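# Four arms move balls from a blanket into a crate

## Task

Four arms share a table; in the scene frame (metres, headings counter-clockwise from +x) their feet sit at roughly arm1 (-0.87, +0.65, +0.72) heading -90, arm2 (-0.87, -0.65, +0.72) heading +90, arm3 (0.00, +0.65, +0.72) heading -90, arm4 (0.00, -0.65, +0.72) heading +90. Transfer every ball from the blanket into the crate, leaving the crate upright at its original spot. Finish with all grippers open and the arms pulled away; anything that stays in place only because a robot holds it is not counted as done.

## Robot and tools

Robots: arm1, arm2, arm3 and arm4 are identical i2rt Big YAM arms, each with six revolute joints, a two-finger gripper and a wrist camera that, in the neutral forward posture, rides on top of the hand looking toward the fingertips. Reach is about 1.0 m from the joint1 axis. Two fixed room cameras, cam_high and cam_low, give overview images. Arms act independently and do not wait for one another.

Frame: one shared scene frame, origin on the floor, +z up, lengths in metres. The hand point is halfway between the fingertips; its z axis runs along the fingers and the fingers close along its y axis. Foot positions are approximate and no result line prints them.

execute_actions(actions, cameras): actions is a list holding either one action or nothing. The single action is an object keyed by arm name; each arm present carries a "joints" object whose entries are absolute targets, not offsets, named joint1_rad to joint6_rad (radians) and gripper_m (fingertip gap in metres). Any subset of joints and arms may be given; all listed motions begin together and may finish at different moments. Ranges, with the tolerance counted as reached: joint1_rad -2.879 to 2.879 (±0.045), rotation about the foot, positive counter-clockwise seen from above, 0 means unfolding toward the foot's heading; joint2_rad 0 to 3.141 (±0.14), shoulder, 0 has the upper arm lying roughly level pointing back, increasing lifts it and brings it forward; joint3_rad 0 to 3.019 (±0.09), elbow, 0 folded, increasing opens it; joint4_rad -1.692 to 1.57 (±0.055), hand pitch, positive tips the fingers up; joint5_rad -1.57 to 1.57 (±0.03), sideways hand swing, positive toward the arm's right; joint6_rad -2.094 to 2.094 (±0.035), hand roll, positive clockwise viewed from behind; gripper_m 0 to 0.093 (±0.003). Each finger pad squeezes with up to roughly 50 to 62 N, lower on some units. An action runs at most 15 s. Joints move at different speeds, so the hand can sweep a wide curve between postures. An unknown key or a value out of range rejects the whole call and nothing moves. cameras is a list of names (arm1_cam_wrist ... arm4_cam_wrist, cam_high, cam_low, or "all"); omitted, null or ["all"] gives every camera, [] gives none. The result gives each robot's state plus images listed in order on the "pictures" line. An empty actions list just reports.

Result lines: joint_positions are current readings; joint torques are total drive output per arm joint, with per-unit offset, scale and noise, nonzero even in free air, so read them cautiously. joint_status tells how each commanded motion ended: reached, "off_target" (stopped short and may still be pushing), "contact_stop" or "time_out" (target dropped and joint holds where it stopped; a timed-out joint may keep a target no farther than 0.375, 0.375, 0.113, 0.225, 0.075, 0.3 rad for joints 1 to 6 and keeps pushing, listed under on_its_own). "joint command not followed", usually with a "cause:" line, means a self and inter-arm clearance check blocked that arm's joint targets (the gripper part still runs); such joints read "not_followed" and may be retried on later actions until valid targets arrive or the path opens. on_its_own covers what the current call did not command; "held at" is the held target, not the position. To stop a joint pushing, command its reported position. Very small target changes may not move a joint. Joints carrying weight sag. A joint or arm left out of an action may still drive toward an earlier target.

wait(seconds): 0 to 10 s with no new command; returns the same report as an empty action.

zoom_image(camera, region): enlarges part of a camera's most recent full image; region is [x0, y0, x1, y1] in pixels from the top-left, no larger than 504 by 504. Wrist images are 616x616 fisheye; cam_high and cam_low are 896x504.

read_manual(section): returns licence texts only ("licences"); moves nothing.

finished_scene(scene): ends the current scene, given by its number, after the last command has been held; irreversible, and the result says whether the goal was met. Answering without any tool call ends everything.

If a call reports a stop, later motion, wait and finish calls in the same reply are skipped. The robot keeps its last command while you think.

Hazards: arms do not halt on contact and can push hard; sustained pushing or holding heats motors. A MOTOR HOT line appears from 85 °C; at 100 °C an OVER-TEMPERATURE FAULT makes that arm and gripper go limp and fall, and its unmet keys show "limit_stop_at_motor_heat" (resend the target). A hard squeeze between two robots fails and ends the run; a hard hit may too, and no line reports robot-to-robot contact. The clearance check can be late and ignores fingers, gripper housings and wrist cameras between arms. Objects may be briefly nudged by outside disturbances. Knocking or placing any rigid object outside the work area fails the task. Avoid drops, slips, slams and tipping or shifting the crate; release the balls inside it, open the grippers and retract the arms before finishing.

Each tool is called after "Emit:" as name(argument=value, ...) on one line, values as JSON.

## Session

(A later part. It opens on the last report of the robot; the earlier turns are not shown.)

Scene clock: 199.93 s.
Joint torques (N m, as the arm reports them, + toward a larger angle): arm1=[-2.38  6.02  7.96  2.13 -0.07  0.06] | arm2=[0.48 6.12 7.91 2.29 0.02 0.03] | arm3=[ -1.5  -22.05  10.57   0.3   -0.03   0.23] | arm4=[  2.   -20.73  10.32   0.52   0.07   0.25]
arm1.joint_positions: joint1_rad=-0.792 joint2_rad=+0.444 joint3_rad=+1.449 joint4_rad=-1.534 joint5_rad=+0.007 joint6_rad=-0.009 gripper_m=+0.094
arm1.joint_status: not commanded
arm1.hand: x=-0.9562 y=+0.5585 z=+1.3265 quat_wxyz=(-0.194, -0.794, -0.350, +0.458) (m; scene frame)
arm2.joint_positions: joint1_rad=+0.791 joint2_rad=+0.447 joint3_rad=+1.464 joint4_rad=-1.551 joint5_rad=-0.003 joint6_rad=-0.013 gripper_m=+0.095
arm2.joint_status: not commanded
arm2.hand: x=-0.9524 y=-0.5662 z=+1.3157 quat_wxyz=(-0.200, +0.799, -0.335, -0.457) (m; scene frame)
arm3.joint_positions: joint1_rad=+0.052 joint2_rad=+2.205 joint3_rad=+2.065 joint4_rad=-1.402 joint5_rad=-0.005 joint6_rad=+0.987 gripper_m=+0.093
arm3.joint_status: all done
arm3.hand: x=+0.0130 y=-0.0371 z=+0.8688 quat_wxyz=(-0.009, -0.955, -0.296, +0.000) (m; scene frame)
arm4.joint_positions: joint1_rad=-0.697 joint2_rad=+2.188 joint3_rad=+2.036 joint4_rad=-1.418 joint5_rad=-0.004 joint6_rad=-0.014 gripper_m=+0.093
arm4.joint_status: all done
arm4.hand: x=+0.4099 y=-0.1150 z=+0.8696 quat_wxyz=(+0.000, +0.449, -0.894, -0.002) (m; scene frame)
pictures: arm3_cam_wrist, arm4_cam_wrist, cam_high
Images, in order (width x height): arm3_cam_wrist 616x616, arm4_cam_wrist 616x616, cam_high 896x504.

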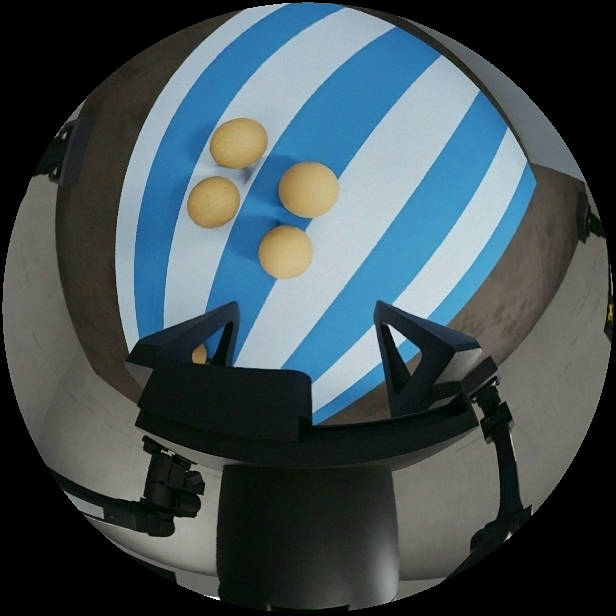

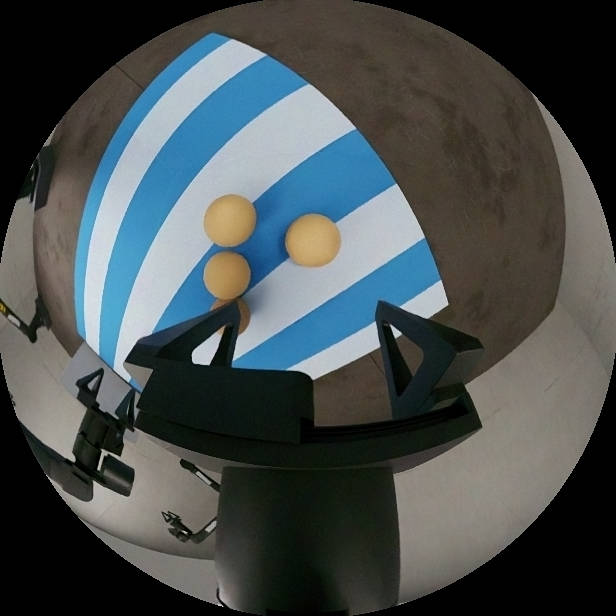

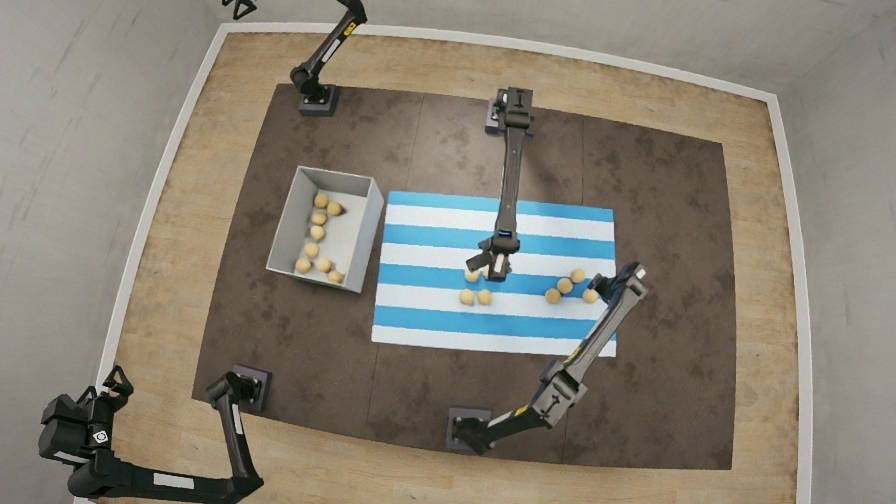

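Emit:
execute_actions(actions=[{"arm3":{"joints":{"joint1_rad":0.08,"joint2_rad":2.37,"joint4_rad":-1.255}},"arm4":{"joints":{"joint1_rad":-0.712,"joint2_rad":2.345,"joint4_rad":-1.27}}}], cameras=["arm3_cam_wrist","arm4_cam_wrist"])

Emit:
execute_actions(actions=[{"arm3":{"joints":{"gripper_m":0.045}},"arm4":{"joints":{"gripper_m":0.045}}}], cameras=[])

Emit:
execute_actions(actions=[{"arm3":{"joints":{"joint2_rad":1.5,"joint4_rad":-1.6}},"arm4":{"joints":{"joint2_rad":1.5,"joint4_rad":-1.6}}}], cameras=[])

Emit:
execute_actions(actions=[{"arm3":{"joints":{"joint1_rad":-0.82,"joint6_rad":0}},"arm4":{"joints":{"joint1_rad":0.4}}}], cameras=[])

Emit:
execute_actions(actions=[{"arm3":{"joints":{"joint1_rad":-0.82,"joint2_rad":2.25,"joint3_rad":2.54,"joint4_rad":-1.2}},"arm4":{"joints":{"joint1_rad":0.81,"joint2_rad":2.25,"joint3_rad":2.54,"joint4_rad":-1.2}}}], cameras=[])

Emit:
execute_actions(actions=[{"arm3":{"joints":{"gripper_m":0.093}},"arm4":{"joints":{"gripper_m":0.093}}}], cameras=[])

Emit:
execute_actions(actions=[{"arm3":{"joints":{"joint2_rad":1.4,"joint3_rad":1.8,"joint4_rad":-1.6}},"arm4":{"joints":{"joint2_rad":1.4,"joint3_rad":1.8,"joint4_rad":-1.6}}}], cameras=[])

Emit:
execute_actions(actions=[{"arm3":{"joints":{"joint1_rad":-0.034}},"arm4":{"joints":{"joint1_rad":-0.516,"joint6_rad":0.25}}}], cameras=[])

Emit:
execute_actions(actions=[{"arm3":{"joints":{"joint2_rad":2.26,"joint3_rad":2.205,"joint4_rad":-1.47}},"arm4":{"joints":{"joint2_rad":1.9,"joint3_rad":1.586,"joint4_rad":-1.22}}}], cameras=["arm3_cam_wrist","arm4_cam_wrist"])

Scene clock: 217.90 s.
Joint torques (N m, as the arm reports them, + toward a larger angle): arm1=[-2.62  5.85  7.94  2.09 -0.08  0.05] | arm2=[0.5  6.06 7.91 2.3  0.02 0.03] | arm3=[ -0.88 -23.53  10.07   0.41   0.08   0.23] | arm4=[  1.35 -23.86   9.39   0.54   0.07   0.24]
arm1.joint_positions: joint1_rad=-0.792 joint2_rad=+0.444 joint3_rad=+1.449 joint4_rad=-1.534 joint5_rad=+0.007 joint6_rad=-0.009 gripper_m=+0.094
arm1.joint_status: not commanded
arm1.hand: x=-0.9562 y=+0.5585 z=+1.3265 quat_wxyz=(-0.194, -0.794, -0.350, +0.458) (m; scene frame)
arm2.joint_positions: joint1_rad=+0.791 joint2_rad=+0.447 joint3_rad=+1.464 joint4_rad=-1.551 joint5_rad=-0.003 joint6_rad=-0.013 gripper_m=+0.095
arm2.joint_status: not commanded
arm2.hand: x=-0.9524 y=-0.5662 z=+1.3157 quat_wxyz=(-0.200, +0.799, -0.335, -0.457) (m; scene frame)
arm3.joint_positions: joint1_rad=+0.072 joint2_rad=+2.381 joint3_rad=+2.066 joint4_rad=-1.262 joint5_rad=-0.008 joint6_rad=+0.988 gripper_m=+0.093
arm3.joint_status: all done
arm3.hand: x=+0.0276 y=-0.0537 z=+0.7501 quat_wxyz=(+0.007, -0.952, -0.305, -0.007) (m; scene frame)
arm4.joint_positions: joint1_rad=-0.701 joint2_rad=+2.373 joint3_rad=+2.045 joint4_rad=-1.284 joint5_rad=-0.004 joint6_rad=-0.014 gripper_m=+0.093
arm4.joint_status: all done
arm4.hand: x=+0.4235 y=-0.1019 z=+0.7498 quat_wxyz=(+0.019, +0.447, -0.894, +0.007) (m; scene frame)
pictures: arm3_cam_wrist, arm4_cam_wrist
Images, in order (width x height): arm3_cam_wrist 616x616, arm4_cam_wrist 616x616.

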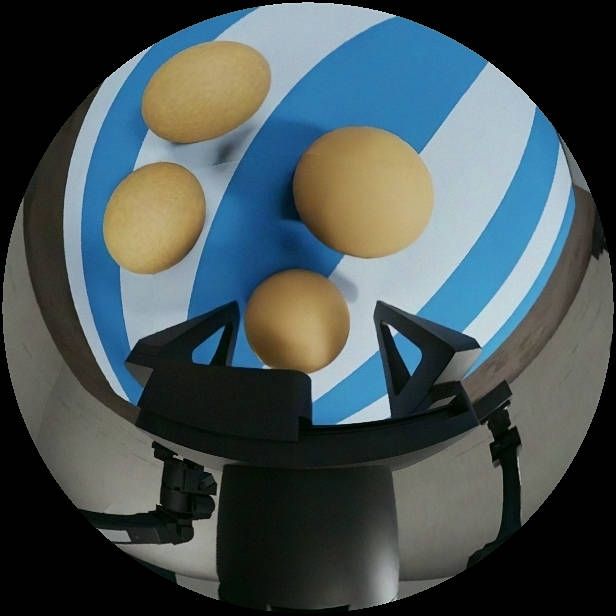

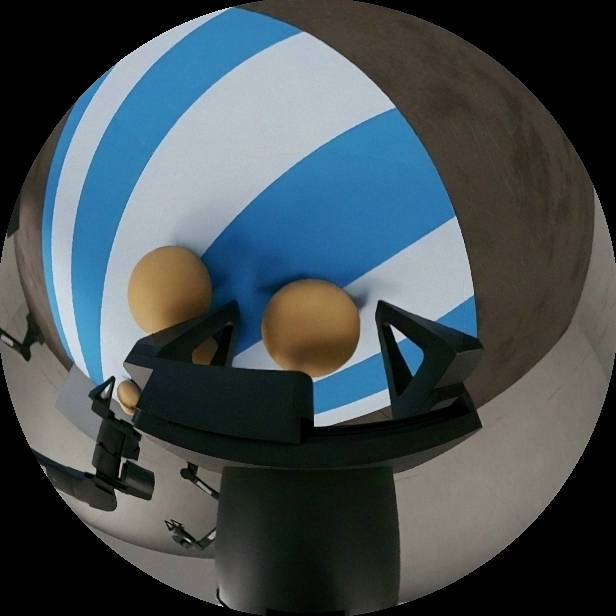

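Scene clock: 218.50 s.
Joint torques (N m, as the arm reports them, + toward a larger angle): arm1=[-2.14  6.09  7.96  1.91 -0.04  0.03] | arm2=[0.51 6.08 7.91 2.29 0.02 0.03] | arm3=[ -1.11 -23.77  10.06   0.4    0.05   0.22] | arm4=[  1.28 -23.94   9.37   0.63   0.06   0.26]
arm1.joint_positions: joint1_rad=-0.792 joint2_rad=+0.444 joint3_rad=+1.449 joint4_rad=-1.534 joint5_rad=+0.007 joint6_rad=-0.009 gripper_m=+0.094
arm1.joint_status: not commanded
arm1.hand: x=-0.9562 y=+0.5585 z=+1.3265 quat_wxyz=(-0.194, -0.794, -0.350, +0.458) (m; scene frame)
arm2.joint_positions: joint1_rad=+0.791 joint2_rad=+0.447 joint3_rad=+1.464 joint4_rad=-1.551 joint5_rad=-0.003 joint6_rad=-0.013 gripper_m=+0.095
arm2.joint_status: not commanded
arm2.hand: x=-0.9524 y=-0.5662 z=+1.3157 quat_wxyz=(-0.200, +0.799, -0.335, -0.457) (m; scene frame)
arm3.joint_positions: joint1_rad=+0.072 joint2_rad=+2.381 joint3_rad=+2.066 joint4_rad=-1.261 joint5_rad=-0.007 joint6_rad=+0.989 gripper_m=+0.057
arm3.joint_status: gripper_m off_target (ended at +0.057, target +0.045)
arm3.hand: x=+0.0274 y=-0.0539 z=+0.7501 quat_wxyz=(+0.007, -0.952, -0.305, -0.006) (m; scene frame)
arm4.joint_positions: joint1_rad=-0.701 joint2_rad=+2.373 joint3_rad=+2.045 joint4_rad=-1.284 joint5_rad=-0.004 joint6_rad=-0.014 gripper_m=+0.058
arm4.joint_status: gripper_m off_target (ended at +0.058, target +0.045)
arm4.hand: x=+0.4235 y=-0.1019 z=+0.7498 quat_wxyz=(+0.019, +0.447, -0.894, +0.007) (m; scene frame)
pictures: none
No camera images: the call's "cameras" was empty. Leave "cameras" out to get every camera's image.

Scene clock: 220.47 s.
Joint torques (N m, as the arm reports them, + toward a larger angle): arm1=[-1.63  5.95  8.01  2.13 -0.06  0.03] | arm2=[0.5  6.08 7.91 2.3  0.02 0.03] | arm3=[ -1.1  -12.16   8.58   0.91   0.04   0.18] | arm4=[  1.59 -12.22   8.52   0.65   0.09   0.22]
arm1.joint_positions: joint1_rad=-0.792 joint2_rad=+0.444 joint3_rad=+1.449 joint4_rad=-1.534 joint5_rad=+0.007 joint6_rad=-0.009 gripper_m=+0.094
arm1.joint_status: not commanded
arm1.hand: x=-0.9562 y=+0.5585 z=+1.3265 quat_wxyz=(-0.194, -0.794, -0.350, +0.458) (m; scene frame)
arm2.joint_positions: joint1_rad=+0.791 joint2_rad=+0.447 joint3_rad=+1.464 joint4_rad=-1.551 joint5_rad=-0.003 joint6_rad=-0.013 gripper_m=+0.095
arm2.joint_status: not commanded
arm2.hand: x=-0.9524 y=-0.5662 z=+1.3157 quat_wxyz=(-0.200, +0.799, -0.335, -0.457) (m; scene frame)
arm3.joint_positions: joint1_rad=+0.072 joint2_rad=+1.516 joint3_rad=+2.085 joint4_rad=-1.596 joint5_rad=-0.007 joint6_rad=+0.989 gripper_m=+0.057
arm3.joint_status: all done
arm3.hand: x=+0.0204 y=+0.1267 z=+1.2818 quat_wxyz=(-0.254, -0.919, -0.295, +0.067) (m; scene frame)
arm4.joint_positions: joint1_rad=-0.701 joint2_rad=+1.520 joint3_rad=+2.058 joint4_rad=-1.589 joint5_rad=-0.004 joint6_rad=-0.014 gripper_m=+0.058
arm4.joint_status: all done
arm4.hand: x=+0.3180 y=-0.2387 z=+1.2678 quat_wxyz=(-0.231, +0.432, -0.864, -0.114) (m; scene frame)
pictures: none
No camera images: the call's "cameras" was empty. Leave "cameras" out to get every camera's image.

Scene clock: 222.33 s.
Joint torques (N m, as the arm reports them, + toward a larger angle): arm1=[-2.06  5.99  8.07  2.12 -0.05  0.03] | arm2=[0.5  6.06 7.91 2.29 0.02 0.03] | arm3=[ -1.86 -12.14   8.59   0.96  -0.09   0.  ] | arm4=[  1.86 -12.21   8.55   0.58   0.09   0.26]
arm1.joint_positions: joint1_rad=-0.792 joint2_rad=+0.444 joint3_rad=+1.449 joint4_rad=-1.534 joint5_rad=+0.007 joint6_rad=-0.009 gripper_m=+0.094
arm1.joint_status: not commanded
arm1.hand: x=-0.9562 y=+0.5585 z=+1.3265 quat_wxyz=(-0.194, -0.794, -0.350, +0.458) (m; scene frame)
arm2.joint_positions: joint1_rad=+0.791 joint2_rad=+0.447 joint3_rad=+1.464 joint4_rad=-1.551 joint5_rad=-0.003 joint6_rad=-0.013 gripper_m=+0.095
arm2.joint_status: not commanded
arm2.hand: x=-0.9524 y=-0.5662 z=+1.3157 quat_wxyz=(-0.200, +0.799, -0.335, -0.457) (m; scene frame)
arm3.joint_positions: joint1_rad=-0.819 joint2_rad=+1.516 joint3_rad=+2.085 joint4_rad=-1.596 joint5_rad=-0.005 joint6_rad=+0.014 gripper_m=+0.057
arm3.joint_status: all done
arm3.hand: x=-0.3899 y=+0.3032 z=+1.2838 quat_wxyz=(-0.093, -0.905, -0.334, +0.248) (m; scene frame)
arm4.joint_positions: joint1_rad=+0.402 joint2_rad=+1.520 joint3_rad=+2.058 joint4_rad=-1.589 joint5_rad=-0.004 joint6_rad=-0.014 gripper_m=+0.058
arm4.joint_status: all done
arm4.hand: x=-0.2246 y=-0.1810 z=+1.2677 quat_wxyz=(-0.138, +0.821, -0.509, -0.218) (m; scene frame)
pictures: none
No camera images: the call's "cameras" was empty. Leave "cameras" out to get every camera's image.

Scene clock: 224.37 s.
Joint torques (N m, as the arm reports them, + toward a larger angle): arm1=[-2.31  6.08  7.92  2.09 -0.07  0.07] | arm2=[0.51 6.11 7.91 2.3  0.02 0.03] | arm3=[ -1.96 -23.39  13.8    1.63  -0.09   0.  ] | arm4=[  2.03 -22.85  11.67   1.64   0.09   0.25]
arm1.joint_positions: joint1_rad=-0.792 joint2_rad=+0.444 joint3_rad=+1.449 joint4_rad=-1.534 joint5_rad=+0.007 joint6_rad=-0.009 gripper_m=+0.094
arm1.joint_status: not commanded
arm1.hand: x=-0.9562 y=+0.5585 z=+1.3265 quat_wxyz=(-0.194, -0.794, -0.350, +0.458) (m; scene frame)
arm2.joint_positions: joint1_rad=+0.791 joint2_rad=+0.447 joint3_rad=+1.464 joint4_rad=-1.551 joint5_rad=-0.003 joint6_rad=-0.013 gripper_m=+0.095
arm2.joint_status: not commanded
arm2.hand: x=-0.9524 y=-0.5662 z=+1.3157 quat_wxyz=(-0.200, +0.799, -0.335, -0.457) (m; scene frame)
arm3.joint_positions: joint1_rad=-0.819 joint2_rad=+2.254 joint3_rad=+2.485 joint4_rad=-1.211 joint5_rad=-0.005 joint6_rad=+0.014 gripper_m=+0.057
arm3.joint_status: all done
arm3.hand: x=-0.6192 y=+0.1057 z=+1.0384 quat_wxyz=(-0.101, -0.898, -0.332, +0.269) (m; scene frame)
arm4.joint_positions: joint1_rad=+0.811 joint2_rad=+2.260 joint3_rad=+2.490 joint4_rad=-1.217 joint5_rad=-0.004 joint6_rad=-0.014 gripper_m=+0.058
arm4.joint_status: all done
arm4.hand: x=-0.6206 y=-0.1102 z=+1.0344 quat_wxyz=(-0.102, +0.899, -0.329, -0.270) (m; scene frame)
pictures: none
No camera images: the call's "cameras" was empty. Leave "cameras" out to get every camera's image.

Scene clock: 224.97 s.
Joint torques (N m, as the arm reports them, + toward a larger angle): arm1=[-2.47  6.19  7.85  2.2  -0.05  0.05] | arm2=[0.49 6.09 7.91 2.3  0.02 0.03] | arm3=[ -1.96 -23.33  13.73   1.62  -0.09   0.  ] | arm4=[  2.   -22.91  11.68   1.68   0.06   0.24]
arm1.joint_positions: joint1_rad=-0.792 joint2_rad=+0.444 joint3_rad=+1.449 joint4_rad=-1.534 joint5_rad=+0.007 joint6_rad=-0.009 gripper_m=+0.094
arm1.joint_status: not commanded
arm1.hand: x=-0.9562 y=+0.5585 z=+1.3265 quat_wxyz=(-0.194, -0.794, -0.350, +0.458) (m; scene frame)
arm2.joint_positions: joint1_rad=+0.791 joint2_rad=+0.447 joint3_rad=+1.464 joint4_rad=-1.551 joint5_rad=-0.003 joint6_rad=-0.013 gripper_m=+0.095
arm2.joint_status: not commanded
arm2.hand: x=-0.9524 y=-0.5662 z=+1.3157 quat_wxyz=(-0.200, +0.799, -0.335, -0.457) (m; scene frame)
arm3.joint_positions: joint1_rad=-0.819 joint2_rad=+2.254 joint3_rad=+2.485 joint4_rad=-1.211 joint5_rad=-0.005 joint6_rad=+0.013 gripper_m=+0.093
arm3.joint_status: all done
arm3.hand: x=-0.6192 y=+0.1057 z=+1.0384 quat_wxyz=(-0.101, -0.898, -0.332, +0.269) (m; scene frame)
arm4.joint_positions: joint1_rad=+0.811 joint2_rad=+2.260 joint3_rad=+2.490 joint4_rad=-1.217 joint5_rad=-0.004 joint6_rad=-0.014 gripper_m=+0.093
arm4.joint_status: all done
arm4.hand: x=-0.6206 y=-0.1102 z=+1.0344 quat_wxyz=(-0.102, +0.899, -0.329, -0.270) (m; scene frame)
pictures: none
No camera images: the call's "cameras" was empty. Leave "cameras" out to get every camera's image.

Scene clock: 226.80 s.
Joint torques (N m, as the arm reports them, + toward a larger angle): arm1=[-2.31  6.43  8.12  1.96 -0.06  0.05] | arm2=[0.48 6.12 7.91 2.3  0.02 0.03] | arm3=[-1.85 -9.61  8.11  0.74 -0.09  0.  ] | arm4=[ 2.31 -9.93  8.36  0.48  0.07  0.24]
arm1.joint_positions: joint1_rad=-0.792 joint2_rad=+0.444 joint3_rad=+1.449 joint4_rad=-1.534 joint5_rad=+0.007 joint6_rad=-0.009 gripper_m=+0.094
arm1.joint_status: not commanded
arm1.hand: x=-0.9562 y=+0.5585 z=+1.3265 quat_wxyz=(-0.194, -0.794, -0.350, +0.458) (m; scene frame)
arm2.joint_positions: joint1_rad=+0.791 joint2_rad=+0.447 joint3_rad=+1.464 joint4_rad=-1.551 joint5_rad=-0.003 joint6_rad=-0.013 gripper_m=+0.095
arm2.joint_status: not commanded
arm2.hand: x=-0.9524 y=-0.5662 z=+1.3157 quat_wxyz=(-0.200, +0.799, -0.335, -0.457) (m; scene frame)
arm3.joint_positions: joint1_rad=-0.819 joint2_rad=+1.404 joint3_rad=+1.806 joint4_rad=-1.597 joint5_rad=-0.005 joint6_rad=+0.013 gripper_m=+0.093
arm3.joint_status: all done
arm3.hand: x=-0.3520 y=+0.3372 z=+1.2126 quat_wxyz=(-0.064, -0.922, -0.340, +0.172) (m; scene frame)
arm4.joint_positions: joint1_rad=+0.811 joint2_rad=+1.407 joint3_rad=+1.790 joint4_rad=-1.591 joint5_rad=-0.004 joint6_rad=-0.014 gripper_m=+0.093
arm4.joint_status: all done
arm4.hand: x=-0.3538 y=-0.3428 z=+1.2011 quat_wxyz=(-0.063, +0.924, -0.338, -0.169) (m; scene frame)
pictures: none
No camera images: the call's "cameras" was empty. Leave "cameras" out to get every camera's image.

Scene clock: 228.50 s.
Joint torques (N m, as the arm reports them, + toward a larger angle): arm1=[-2.17  6.1   7.84  2.05 -0.06  0.04] | arm2=[0.51 6.12 7.91 2.3  0.02 0.03] | arm3=[-1.62 -9.62  8.14  0.74 -0.08  0.02] | arm4=[ 2.39 -9.87  8.39  0.46  0.11  0.27]
arm1.joint_positions: joint1_rad=-0.792 joint2_rad=+0.444 joint3_rad=+1.449 joint4_rad=-1.534 joint5_rad=+0.007 joint6_rad=-0.009 gripper_m=+0.094
arm1.joint_status: not commanded
arm1.hand: x=-0.9562 y=+0.5585 z=+1.3265 quat_wxyz=(-0.194, -0.794, -0.350, +0.458) (m; scene frame)
arm2.joint_positions: joint1_rad=+0.791 joint2_rad=+0.447 joint3_rad=+1.464 joint4_rad=-1.551 joint5_rad=-0.003 joint6_rad=-0.013 gripper_m=+0.095
arm2.joint_status: not commanded
arm2.hand: x=-0.9524 y=-0.5662 z=+1.3157 quat_wxyz=(-0.200, +0.799, -0.335, -0.457) (m; scene frame)
arm3.joint_positions: joint1_rad=-0.036 joint2_rad=+1.404 joint3_rad=+1.806 joint4_rad=-1.597 joint5_rad=-0.006 joint6_rad=+0.012 gripper_m=+0.093
arm3.joint_status: all done
arm3.hand: x=-0.0323 y=+0.1786 z=+1.2109 quat_wxyz=(-0.126, -0.723, -0.667, +0.130) (m; scene frame)
arm4.joint_positions: joint1_rad=-0.518 joint2_rad=+1.408 joint3_rad=+1.790 joint4_rad=-1.591 joint5_rad=-0.004 joint6_rad=+0.235 gripper_m=+0.093
arm4.joint_status: all done
arm4.hand: x=+0.2140 y=-0.2333 z=+1.2011 quat_wxyz=(-0.141, +0.411, -0.894, -0.113) (m; scene frame)
pictures: none
No camera images: the call's "cameras" was empty. Leave "cameras" out to get every camera's image.

Scene clock: 230.47 s.
Joint torques (N m, as the arm reports them, + toward a larger angle): arm1=[-2.03  6.08  8.08  2.01 -0.07  0.04] | arm2=[0.48 6.05 7.91 2.29 0.02 0.03] | arm3=[ -1.58 -22.82  11.55   0.26  -0.08   0.02] | arm4=[  2.4  -17.11   9.63   0.58   0.1    0.25]
arm1.joint_positions: joint1_rad=-0.792 joint2_rad=+0.444 joint3_rad=+1.449 joint4_rad=-1.534 joint5_rad=+0.007 joint6_rad=-0.009 gripper_m=+0.094
arm1.joint_status: not commanded
arm1.hand: x=-0.9562 y=+0.5585 z=+1.3265 quat_wxyz=(-0.194, -0.794, -0.350, +0.458) (m; scene frame)
arm2.joint_positions: joint1_rad=+0.791 joint2_rad=+0.447 joint3_rad=+1.464 joint4_rad=-1.551 joint5_rad=-0.003 joint6_rad=-0.013 gripper_m=+0.095
arm2.joint_status: not commanded
arm2.hand: x=-0.9524 y=-0.5662 z=+1.3157 quat_wxyz=(-0.200, +0.799, -0.335, -0.457) (m; scene frame)
arm3.joint_positions: joint1_rad=-0.036 joint2_rad=+2.266 joint3_rad=+2.167 joint4_rad=-1.472 joint5_rad=-0.006 joint6_rad=+0.012 gripper_m=+0.093
arm3.joint_status: all done
arm3.hand: x=-0.0484 y=-0.0460 z=+0.8664 quat_wxyz=(+0.002, -0.736, -0.677, -0.006) (m; scene frame)
arm4.joint_positions: joint1_rad=-0.518 joint2_rad=+1.910 joint3_rad=+1.552 joint4_rad=-1.233 joint5_rad=-0.004 joint6_rad=+0.235 gripper_m=+0.093
arm4.joint_status: all done
arm4.hand: x=+0.2578 y=-0.1479 z=+0.8586 quat_wxyz=(+0.009, +0.417, -0.909, +0.004) (m; scene frame)
pictures: arm3_cam_wrist, arm4_cam_wrist
Images, in order (width x height): arm3_cam_wrist 616x616, arm4_cam_wrist 616x616.

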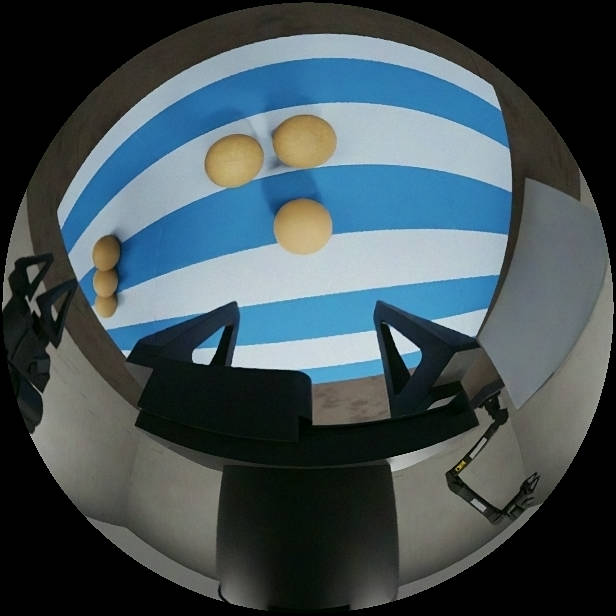

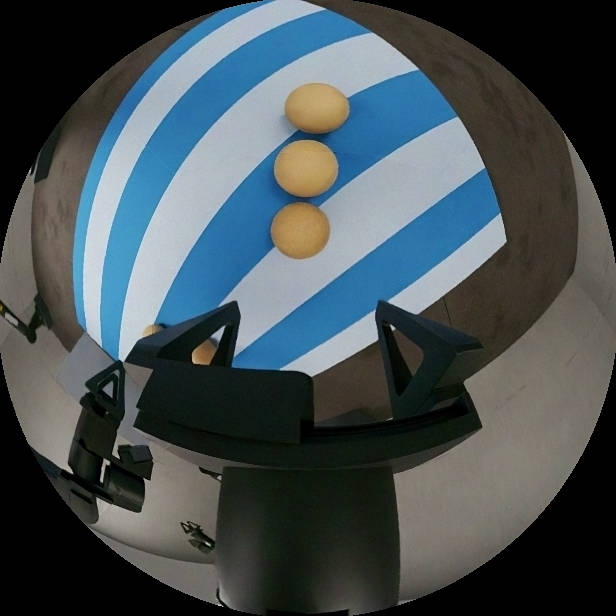

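Emit:
execute_actions(actions=[{"arm3":{"joints":{"joint2_rad":2.425,"joint4_rad":-1.295}},"arm4":{"joints":{"joint2_rad":2.08,"joint4_rad":-1.04}}}], cameras=[])

Emit:
execute_actions(actions=[{"arm3":{"joints":{"gripper_m":0.045}},"arm4":{"joints":{"gripper_m":0.045}}}], cameras=[])

Emit:
execute_actions(actions=[{"arm3":{"joints":{"joint1_rad":-0.3,"joint2_rad":1.5,"joint3_rad":2.1,"joint4_rad":-1.65}},"arm4":{"joints":{"joint2_rad":1.3,"joint3_rad":1.7,"joint4_rad":-1.6}}}], cameras=[])

Emit:
execute_actions(actions=[{"arm3":{"joints":{"joint1_rad":-0.82}},"arm4":{"joints":{"joint1_rad":0.2,"joint6_rad":0}}}], cameras=[])

Emit:
execute_actions(actions=[{"arm3":{"joints":{"joint1_rad":-0.82,"joint2_rad":2.25,"joint3_rad":2.54,"joint4_rad":-1.2}},"arm4":{"joints":{"joint1_rad":0.81,"joint2_rad":2.25,"joint3_rad":2.54,"joint4_rad":-1.2}}}], cameras=[])

Emit:
execute_actions(actions=[{"arm3":{"joints":{"gripper_m":0.093}},"arm4":{"joints":{"gripper_m":0.093}}}], cameras=[])

Emit:
execute_actions(actions=[{"arm3":{"joints":{"joint2_rad":1.4,"joint3_rad":1.8,"joint4_rad":-1.6,"joint6_rad":0.6}},"arm4":{"joints":{"joint2_rad":1.4,"joint3_rad":1.8,"joint4_rad":-1.6,"joint6_rad":-0.8}}}], cameras=[])

Emit:
execute_actions(actions=[{"arm3":{"joints":{"joint1_rad":0.535,"joint6_rad":1.2}},"arm4":{"joints":{"joint1_rad":0.08,"joint6_rad":-1.57}}}], cameras=[])

Emit:
execute_actions(actions=[{"arm3":{"joints":{"joint2_rad":2.34,"joint3_rad":2.35,"joint4_rad":-1.42}},"arm4":{"joints":{"joint2_rad":1.64,"joint3_rad":1.185,"joint4_rad":-1.02}}}], cameras=["arm3_cam_wrist","arm4_cam_wrist"])

Scene clock: 245.70 s.
Joint torques (N m, as the arm reports them, + toward a larger angle): arm1=[-2.33  6.18  8.01  2.1  -0.04  0.04] | arm2=[0.49 6.11 7.9  2.29 0.02 0.03] | arm3=[ -1.68 -24.39  11.09   0.56  -0.07   0.01] | arm4=[  2.38 -20.1    8.74   0.65   0.12   0.28]
arm1.joint_positions: joint1_rad=-0.792 joint2_rad=+0.444 joint3_rad=+1.449 joint4_rad=-1.534 joint5_rad=+0.007 joint6_rad=-0.009 gripper_m=+0.094
arm1.joint_status: not commanded
arm1.hand: x=-0.9562 y=+0.5585 z=+1.3265 quat_wxyz=(-0.194, -0.794, -0.350, +0.458) (m; scene frame)
arm2.joint_positions: joint1_rad=+0.791 joint2_rad=+0.447 joint3_rad=+1.464 joint4_rad=-1.551 joint5_rad=-0.003 joint6_rad=-0.013 gripper_m=+0.095
arm2.joint_status: not commanded
arm2.hand: x=-0.9524 y=-0.5662 z=+1.3157 quat_wxyz=(-0.200, +0.799, -0.335, -0.457) (m; scene frame)
arm3.joint_positions: joint1_rad=-0.036 joint2_rad=+2.435 joint3_rad=+2.170 joint4_rad=-1.303 joint5_rad=-0.006 joint6_rad=+0.012 gripper_m=+0.093
arm3.joint_status: all done
arm3.hand: x=-0.0501 y=-0.0709 z=+0.7503 quat_wxyz=(+0.001, -0.735, -0.678, -0.005) (m; scene frame)
arm4.joint_positions: joint1_rad=-0.518 joint2_rad=+2.105 joint3_rad=+1.555 joint4_rad=-1.054 joint5_rad=-0.004 joint6_rad=+0.235 gripper_m=+0.093
arm4.joint_status: all done
arm4.hand: x=+0.2698 y=-0.1245 z=+0.7498 quat_wxyz=(+0.014, +0.417, -0.909, +0.008) (m; scene frame)
pictures: none
No camera images: the call's "cameras" was empty. Leave "cameras" out to get every camera's image.

Scene clock: 246.30 s.
Joint torques (N m, as the arm reports them, + toward a larger angle): arm1=[-1.94  5.86  7.86  2.19 -0.05  0.06] | arm2=[0.51 6.09 7.91 2.29 0.02 0.03] | arm3=[ -1.59 -24.23  11.09   0.53  -0.07   0.02] | arm4=[  2.16 -19.89   8.74   0.65   0.11   0.28]
arm1.joint_positions: joint1_rad=-0.792 joint2_rad=+0.444 joint3_rad=+1.449 joint4_rad=-1.534 joint5_rad=+0.007 joint6_rad=-0.009 gripper_m=+0.094
arm1.joint_status: not commanded
arm1.hand: x=-0.9562 y=+0.5585 z=+1.3265 quat_wxyz=(-0.194, -0.794, -0.350, +0.458) (m; scene frame)
arm2.joint_positions: joint1_rad=+0.791 joint2_rad=+0.447 joint3_rad=+1.464 joint4_rad=-1.551 joint5_rad=-0.003 joint6_rad=-0.013 gripper_m=+0.095
arm2.joint_status: not commanded
arm2.hand: x=-0.9524 y=-0.5662 z=+1.3157 quat_wxyz=(-0.200, +0.799, -0.335, -0.457) (m; scene frame)
arm3.joint_positions: joint1_rad=-0.036 joint2_rad=+2.435 joint3_rad=+2.170 joint4_rad=-1.303 joint5_rad=-0.006 joint6_rad=+0.012 gripper_m=+0.057
arm3.joint_status: gripper_m off_target (ended at +0.057, target +0.045)
arm3.hand: x=-0.0501 y=-0.0709 z=+0.7503 quat_wxyz=(+0.001, -0.735, -0.678, -0.005) (m; scene frame)
arm4.joint_positions: joint1_rad=-0.518 joint2_rad=+2.105 joint3_rad=+1.555 joint4_rad=-1.054 joint5_rad=-0.004 joint6_rad=+0.235 gripper_m=+0.058
arm4.joint_status: gripper_m off_target (ended at +0.058, target +0.045)
arm4.hand: x=+0.2698 y=-0.1246 z=+0.7498 quat_wxyz=(+0.014, +0.417, -0.909, +0.008) (m; scene frame)
pictures: none
No camera images: the call's "cameras" was empty. Leave "cameras" out to get every camera's image.

Scene clock: 248.27 s.
Joint torques (N m, as the arm reports them, + toward a larger angle): arm1=[-2.45  6.16  8.02  2.04 -0.04  0.04] | arm2=[0.51 6.12 7.91 2.29 0.02 0.03] | arm3=[ -2.2  -12.04   8.2    0.9   -0.1    0.02] | arm4=[ 2.25 -8.71  8.61  0.48  0.1   0.23]
arm1.joint_positions: joint1_rad=-0.792 joint2_rad=+0.444 joint3_rad=+1.449 joint4_rad=-1.534 joint5_rad=+0.007 joint6_rad=-0.009 gripper_m=+0.094
arm1.joint_status: not commanded
arm1.hand: x=-0.9562 y=+0.5585 z=+1.3265 quat_wxyz=(-0.194, -0.794, -0.350, +0.458) (m; scene frame)
arm2.joint_positions: joint1_rad=+0.791 joint2_rad=+0.447 joint3_rad=+1.464 joint4_rad=-1.551 joint5_rad=-0.003 joint6_rad=-0.013 gripper_m=+0.095
arm2.joint_status: not commanded
arm2.hand: x=-0.9524 y=-0.5662 z=+1.3157 quat_wxyz=(-0.200, +0.799, -0.335, -0.457) (m; scene frame)
arm3.joint_positions: joint1_rad=-0.294 joint2_rad=+1.517 joint3_rad=+2.099 joint4_rad=-1.646 joint5_rad=-0.005 joint6_rad=+0.011 gripper_m=+0.057
arm3.joint_status: all done
arm3.hand: x=-0.1631 y=+0.1636 z=+1.2818 quat_wxyz=(-0.144, -0.791, -0.561, +0.198) (m; scene frame)
arm4.joint_positions: joint1_rad=-0.518 joint2_rad=+1.311 joint3_rad=+1.688 joint4_rad=-1.591 joint5_rad=-0.004 joint6_rad=+0.235 gripper_m=+0.058
arm4.joint_status: all done
arm4.hand: x=+0.1969 y=-0.2667 z=+1.1973 quat_wxyz=(-0.139, +0.411, -0.894, -0.111) (m; scene frame)
pictures: none
No camera images: the call's "cameras" was empty. Leave "cameras" out to get every camera's image.

Scene clock: 249.57 s.
Joint torques (N m, as the arm reports them, + toward a larger angle): arm1=[-1.75  6.22  7.98  2.07 -0.05  0.09] | arm2=[0.48 6.1  7.91 2.29 0.02 0.03] | arm3=[ -1.31 -11.98   8.21   0.91  -0.09   0.02] | arm4=[ 2.28 -8.83  8.5   0.46  0.07 -0.11]
arm1.joint_positions: joint1_rad=-0.792 joint2_rad=+0.444 joint3_rad=+1.449 joint4_rad=-1.534 joint5_rad=+0.007 joint6_rad=-0.009 gripper_m=+0.094
arm1.joint_status: not commanded
arm1.hand: x=-0.9562 y=+0.5585 z=+1.3265 quat_wxyz=(-0.194, -0.794, -0.350, +0.458) (m; scene frame)
arm2.joint_positions: joint1_rad=+0.791 joint2_rad=+0.447 joint3_rad=+1.464 joint4_rad=-1.551 joint5_rad=-0.003 joint6_rad=-0.013 gripper_m=+0.095
arm2.joint_status: not commanded
arm2.hand: x=-0.9524 y=-0.5662 z=+1.3157 quat_wxyz=(-0.200, +0.799, -0.335, -0.457) (m; scene frame)
arm3.joint_positions: joint1_rad=-0.827 joint2_rad=+1.517 joint3_rad=+2.099 joint4_rad=-1.646 joint5_rad=-0.005 joint6_rad=+0.011 gripper_m=+0.057
arm3.joint_status: all done
arm3.hand: x=-0.3846 y=+0.3130 z=+1.2835 quat_wxyz=(-0.086, -0.910, -0.333, +0.232) (m; scene frame)
arm4.joint_positions: joint1_rad=+0.199 joint2_rad=+1.311 joint3_rad=+1.688 joint4_rad=-1.591 joint5_rad=-0.004 joint6_rad=+0.016 gripper_m=+0.058
arm4.joint_status: all done
arm4.hand: x=-0.1039 y=-0.2318 z=+1.1972 quat_wxyz=(-0.107, +0.770, -0.612, -0.142) (m; scene frame)
pictures: none
No camera images: the call's "cameras" was empty. Leave "cameras" out to get every camera's image.

Scene clock: 251.50 s.
Joint torques (N m, as the arm reports them, + toward a larger angle): arm1=[-2.72  5.91  7.85  2.03 -0.06  0.06] | arm2=[0.49 6.1  7.91 2.29 0.02 0.03] | arm3=[ -1.42 -23.25  13.6    1.72  -0.09   0.02] | arm4=[  2.26 -24.55  12.09   1.5    0.11  -0.1 ]
arm1.joint_positions: joint1_rad=-0.792 joint2_rad=+0.444 joint3_rad=+1.449 joint4_rad=-1.534 joint5_rad=+0.007 joint6_rad=-0.009 gripper_m=+0.094
arm1.joint_status: not commanded
arm1.hand: x=-0.9562 y=+0.5585 z=+1.3265 quat_wxyz=(-0.194, -0.794, -0.350, +0.458) (m; scene frame)
arm2.joint_positions: joint1_rad=+0.791 joint2_rad=+0.447 joint3_rad=+1.464 joint4_rad=-1.551 joint5_rad=-0.003 joint6_rad=-0.013 gripper_m=+0.095
arm2.joint_status: not commanded
arm2.hand: x=-0.9524 y=-0.5662 z=+1.3157 quat_wxyz=(-0.200, +0.799, -0.335, -0.457) (m; scene frame)
arm3.joint_positions: joint1_rad=-0.827 joint2_rad=+2.254 joint3_rad=+2.487 joint4_rad=-1.214 joint5_rad=-0.005 joint6_rad=+0.011 gripper_m=+0.057
arm3.joint_status: all done
arm3.hand: x=-0.6230 y=+0.1108 z=+1.0393 quat_wxyz=(-0.100, -0.899, -0.330, +0.269) (m; scene frame)
arm4.joint_positions: joint1_rad=+0.808 joint2_rad=+2.275 joint3_rad=+2.485 joint4_rad=-1.214 joint5_rad=-0.004 joint6_rad=+0.014 gripper_m=+0.058
arm4.joint_status: all done
arm4.hand: x=-0.6203 y=-0.1072 z=+1.0203 quat_wxyz=(-0.095, +0.896, -0.344, -0.263) (m; scene frame)
pictures: none
No camera images: the call's "cameras" was empty. Leave "cameras" out to get every camera's image.

Scene clock: 252.10 s.
Joint torques (N m, as the arm reports them, + toward a larger angle): arm1=[-2.61  5.83  8.    2.04 -0.06  0.04] | arm2=[0.49 6.09 7.91 2.29 0.02 0.03] | arm3=[ -1.44 -23.27  13.58   1.74  -0.09   0.02] | arm4=[  2.15 -23.99  12.15   1.57   0.1   -0.09]
arm1.joint_positions: joint1_rad=-0.792 joint2_rad=+0.444 joint3_rad=+1.449 joint4_rad=-1.534 joint5_rad=+0.007 joint6_rad=-0.009 gripper_m=+0.094
arm1.joint_status: not commanded
arm1.hand: x=-0.9562 y=+0.5585 z=+1.3265 quat_wxyz=(-0.194, -0.794, -0.350, +0.458) (m; scene frame)
arm2.joint_positions: joint1_rad=+0.791 joint2_rad=+0.447 joint3_rad=+1.464 joint4_rad=-1.551 joint5_rad=-0.003 joint6_rad=-0.013 gripper_m=+0.095
arm2.joint_status: not commanded
arm2.hand: x=-0.9524 y=-0.5662 z=+1.3157 quat_wxyz=(-0.200, +0.799, -0.335, -0.457) (m; scene frame)
arm3.joint_positions: joint1_rad=-0.827 joint2_rad=+2.254 joint3_rad=+2.487 joint4_rad=-1.214 joint5_rad=-0.005 joint6_rad=+0.011 gripper_m=+0.093
arm3.joint_status: all done
arm3.hand: x=-0.6230 y=+0.1108 z=+1.0393 quat_wxyz=(-0.100, -0.899, -0.330, +0.269) (m; scene frame)
arm4.joint_positions: joint1_rad=+0.808 joint2_rad=+2.275 joint3_rad=+2.485 joint4_rad=-1.214 joint5_rad=-0.004 joint6_rad=+0.014 gripper_m=+0.093
arm4.joint_status: all done
arm4.hand: x=-0.6203 y=-0.1072 z=+1.0203 quat_wxyz=(-0.095, +0.896, -0.344, -0.263) (m; scene frame)
pictures: none
No camera images: the call's "cameras" was empty. Leave "cameras" out to get every camera's image.

Scene clock: 254.00 s.
Joint torques (N m, as the arm reports them, + toward a larger angle): arm1=[-2.07  6.53  7.99  2.07 -0.07  0.07] | arm2=[0.47 6.07 7.91 2.29 0.02 0.03] | arm3=[-1.3  -9.75  8.18  0.73 -0.05  0.23] | arm4=[ 2.23 -9.65  8.39  0.48  0.01 -0.07]
arm1.joint_positions: joint1_rad=-0.792 joint2_rad=+0.444 joint3_rad=+1.449 joint4_rad=-1.534 joint5_rad=+0.007 joint6_rad=-0.009 gripper_m=+0.094
arm1.joint_status: not commanded
arm1.hand: x=-0.9562 y=+0.5585 z=+1.3265 quat_wxyz=(-0.194, -0.794, -0.350, +0.458) (m; scene frame)
arm2.joint_positions: joint1_rad=+0.791 joint2_rad=+0.447 joint3_rad=+1.464 joint4_rad=-1.551 joint5_rad=-0.003 joint6_rad=-0.013 gripper_m=+0.095
arm2.joint_status: not commanded
arm2.hand: x=-0.9524 y=-0.5662 z=+1.3157 quat_wxyz=(-0.200, +0.799, -0.335, -0.457) (m; scene frame)
arm3.joint_positions: joint1_rad=-0.827 joint2_rad=+1.404 joint3_rad=+1.806 joint4_rad=-1.597 joint5_rad=-0.005 joint6_rad=+0.586 gripper_m=+0.093
arm3.joint_status: all done
arm3.hand: x=-0.3543 y=+0.3399 z=+1.2126 quat_wxyz=(-0.109, -0.981, -0.062, +0.147) (m; scene frame)
arm4.joint_positions: joint1_rad=+0.808 joint2_rad=+1.405 joint3_rad=+1.791 joint4_rad=-1.591 joint5_rad=-0.004 joint6_rad=-0.784 gripper_m=+0.093
arm4.joint_status: all done
arm4.hand: x=-0.3524 y=-0.3422 z=+1.2025 quat_wxyz=(-0.123, +0.983, +0.032, -0.134) (m; scene frame)
pictures: none
No camera images: the call's "cameras" was empty. Leave "cameras" out to get every camera's image.

Scene clock: 255.73 s.
Joint torques (N m, as the arm reports them, + toward a larger angle): arm1=[-2.31  5.93  8.11  2.02 -0.07  0.05] | arm2=[0.49 6.1  7.9  2.3  0.02 0.03] | arm3=[-1.63 -9.99  8.07  0.68 -0.01  0.22] | arm4=[ 2.41 -9.61  8.34  0.42  0.04 -0.06]
arm1.joint_positions: joint1_rad=-0.792 joint2_rad=+0.444 joint3_rad=+1.449 joint4_rad=-1.534 joint5_rad=+0.007 joint6_rad=-0.009 gripper_m=+0.094
arm1.joint_status: not commanded
arm1.hand: x=-0.9562 y=+0.5585 z=+1.3265 quat_wxyz=(-0.194, -0.794, -0.350, +0.458) (m; scene frame)
arm2.joint_positions: joint1_rad=+0.791 joint2_rad=+0.447 joint3_rad=+1.464 joint4_rad=-1.551 joint5_rad=-0.003 joint6_rad=-0.013 gripper_m=+0.095
arm2.joint_status: not commanded
arm2.hand: x=-0.9524 y=-0.5662 z=+1.3157 quat_wxyz=(-0.200, +0.799, -0.335, -0.457) (m; scene frame)
arm3.joint_positions: joint1_rad=+0.534 joint2_rad=+1.408 joint3_rad=+1.806 joint4_rad=-1.597 joint5_rad=-0.006 joint6_rad=+1.186 gripper_m=+0.093
arm3.joint_status: all done
arm3.hand: x=+0.2251 y=+0.2338 z=+1.2096 quat_wxyz=(-0.179, -0.889, -0.421, -0.016) (m; scene frame)
arm4.joint_positions: joint1_rad=+0.079 joint2_rad=+1.405 joint3_rad=+1.791 joint4_rad=-1.591 joint5_rad=-0.004 joint6_rad=-1.554 gripper_m=+0.093
arm4.joint_status: all done
arm4.hand: x=-0.0576 y=-0.1859 z=+1.2027 quat_wxyz=(-0.182, +0.982, +0.052, -0.015) (m; scene frame)
pictures: none
No camera images: the call's "cameras" was empty. Leave "cameras" out to get every camera's image.

Scene clock: 257.77 s.
Joint torques (N m, as the arm reports them, + toward a larger angle): arm1=[-1.85  6.21  7.85  2.19 -0.03  0.07] | arm2=[0.5  6.08 7.92 2.3  0.02 0.03] | arm3=[ -1.51 -23.92  13.44   0.39  -0.01   0.23] | arm4=[  2.21 -12.91   7.6    0.79  -0.02  -0.12]
arm1.joint_positions: joint1_rad=-0.792 joint2_rad=+0.444 joint3_rad=+1.449 joint4_rad=-1.534 joint5_rad=+0.007 joint6_rad=-0.009 gripper_m=+0.094
arm1.joint_status: not commanded
arm1.hand: x=-0.9562 y=+0.5585 z=+1.3265 quat_wxyz=(-0.194, -0.794, -0.350, +0.458) (m; scene frame)
arm2.joint_positions: joint1_rad=+0.791 joint2_rad=+0.447 joint3_rad=+1.464 joint4_rad=-1.551 joint5_rad=-0.003 joint6_rad=-0.013 gripper_m=+0.095
arm2.joint_status: not commanded
arm2.hand: x=-0.9524 y=-0.5662 z=+1.3157 quat_wxyz=(-0.200, +0.799, -0.335, -0.457) (m; scene frame)
arm3.joint_positions: joint1_rad=+0.534 joint2_rad=+2.348 joint3_rad=+2.291 joint4_rad=-1.422 joint5_rad=-0.006 joint6_rad=+1.188 gripper_m=+0.093
arm3.joint_status: all done
arm3.hand: x=+0.3549 y=+0.0001 z=+0.8592 quat_wxyz=(-0.041, -0.903, -0.427, -0.008) (m; scene frame)
arm4.joint_positions: joint1_rad=+0.079 joint2_rad=+1.652 joint3_rad=+1.176 joint4_rad=-1.035 joint5_rad=-0.004 joint6_rad=-1.555 gripper_m=+0.093
arm4.joint_status: all done
arm4.hand: x=-0.0583 y=-0.1793 z=+0.8553 quat_wxyz=(-0.030, +0.998, +0.053, -0.004) (m; scene frame)
pictures: arm3_cam_wrist, arm4_cam_wrist
Images, in order (width x height): arm3_cam_wrist 616x616, arm4_cam_wrist 616x616.

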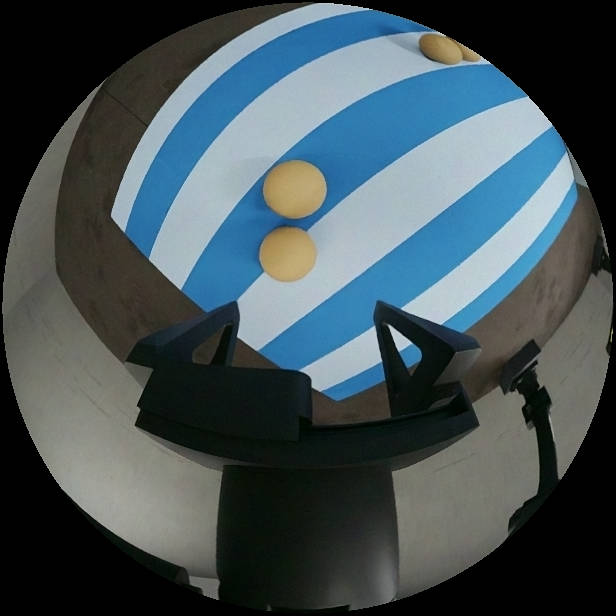

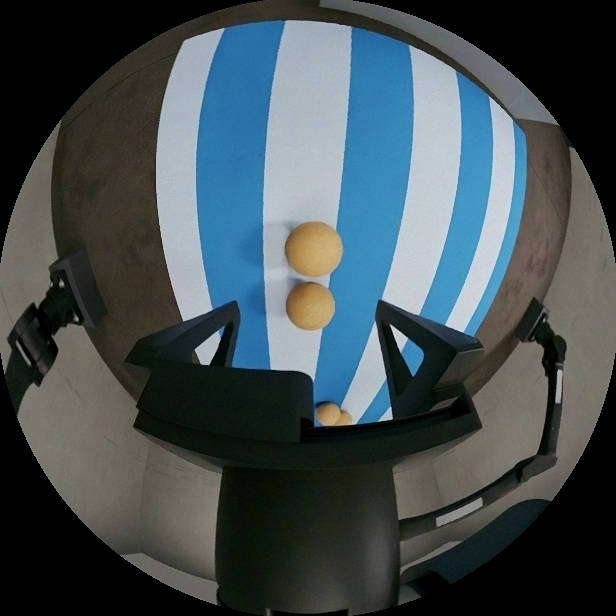

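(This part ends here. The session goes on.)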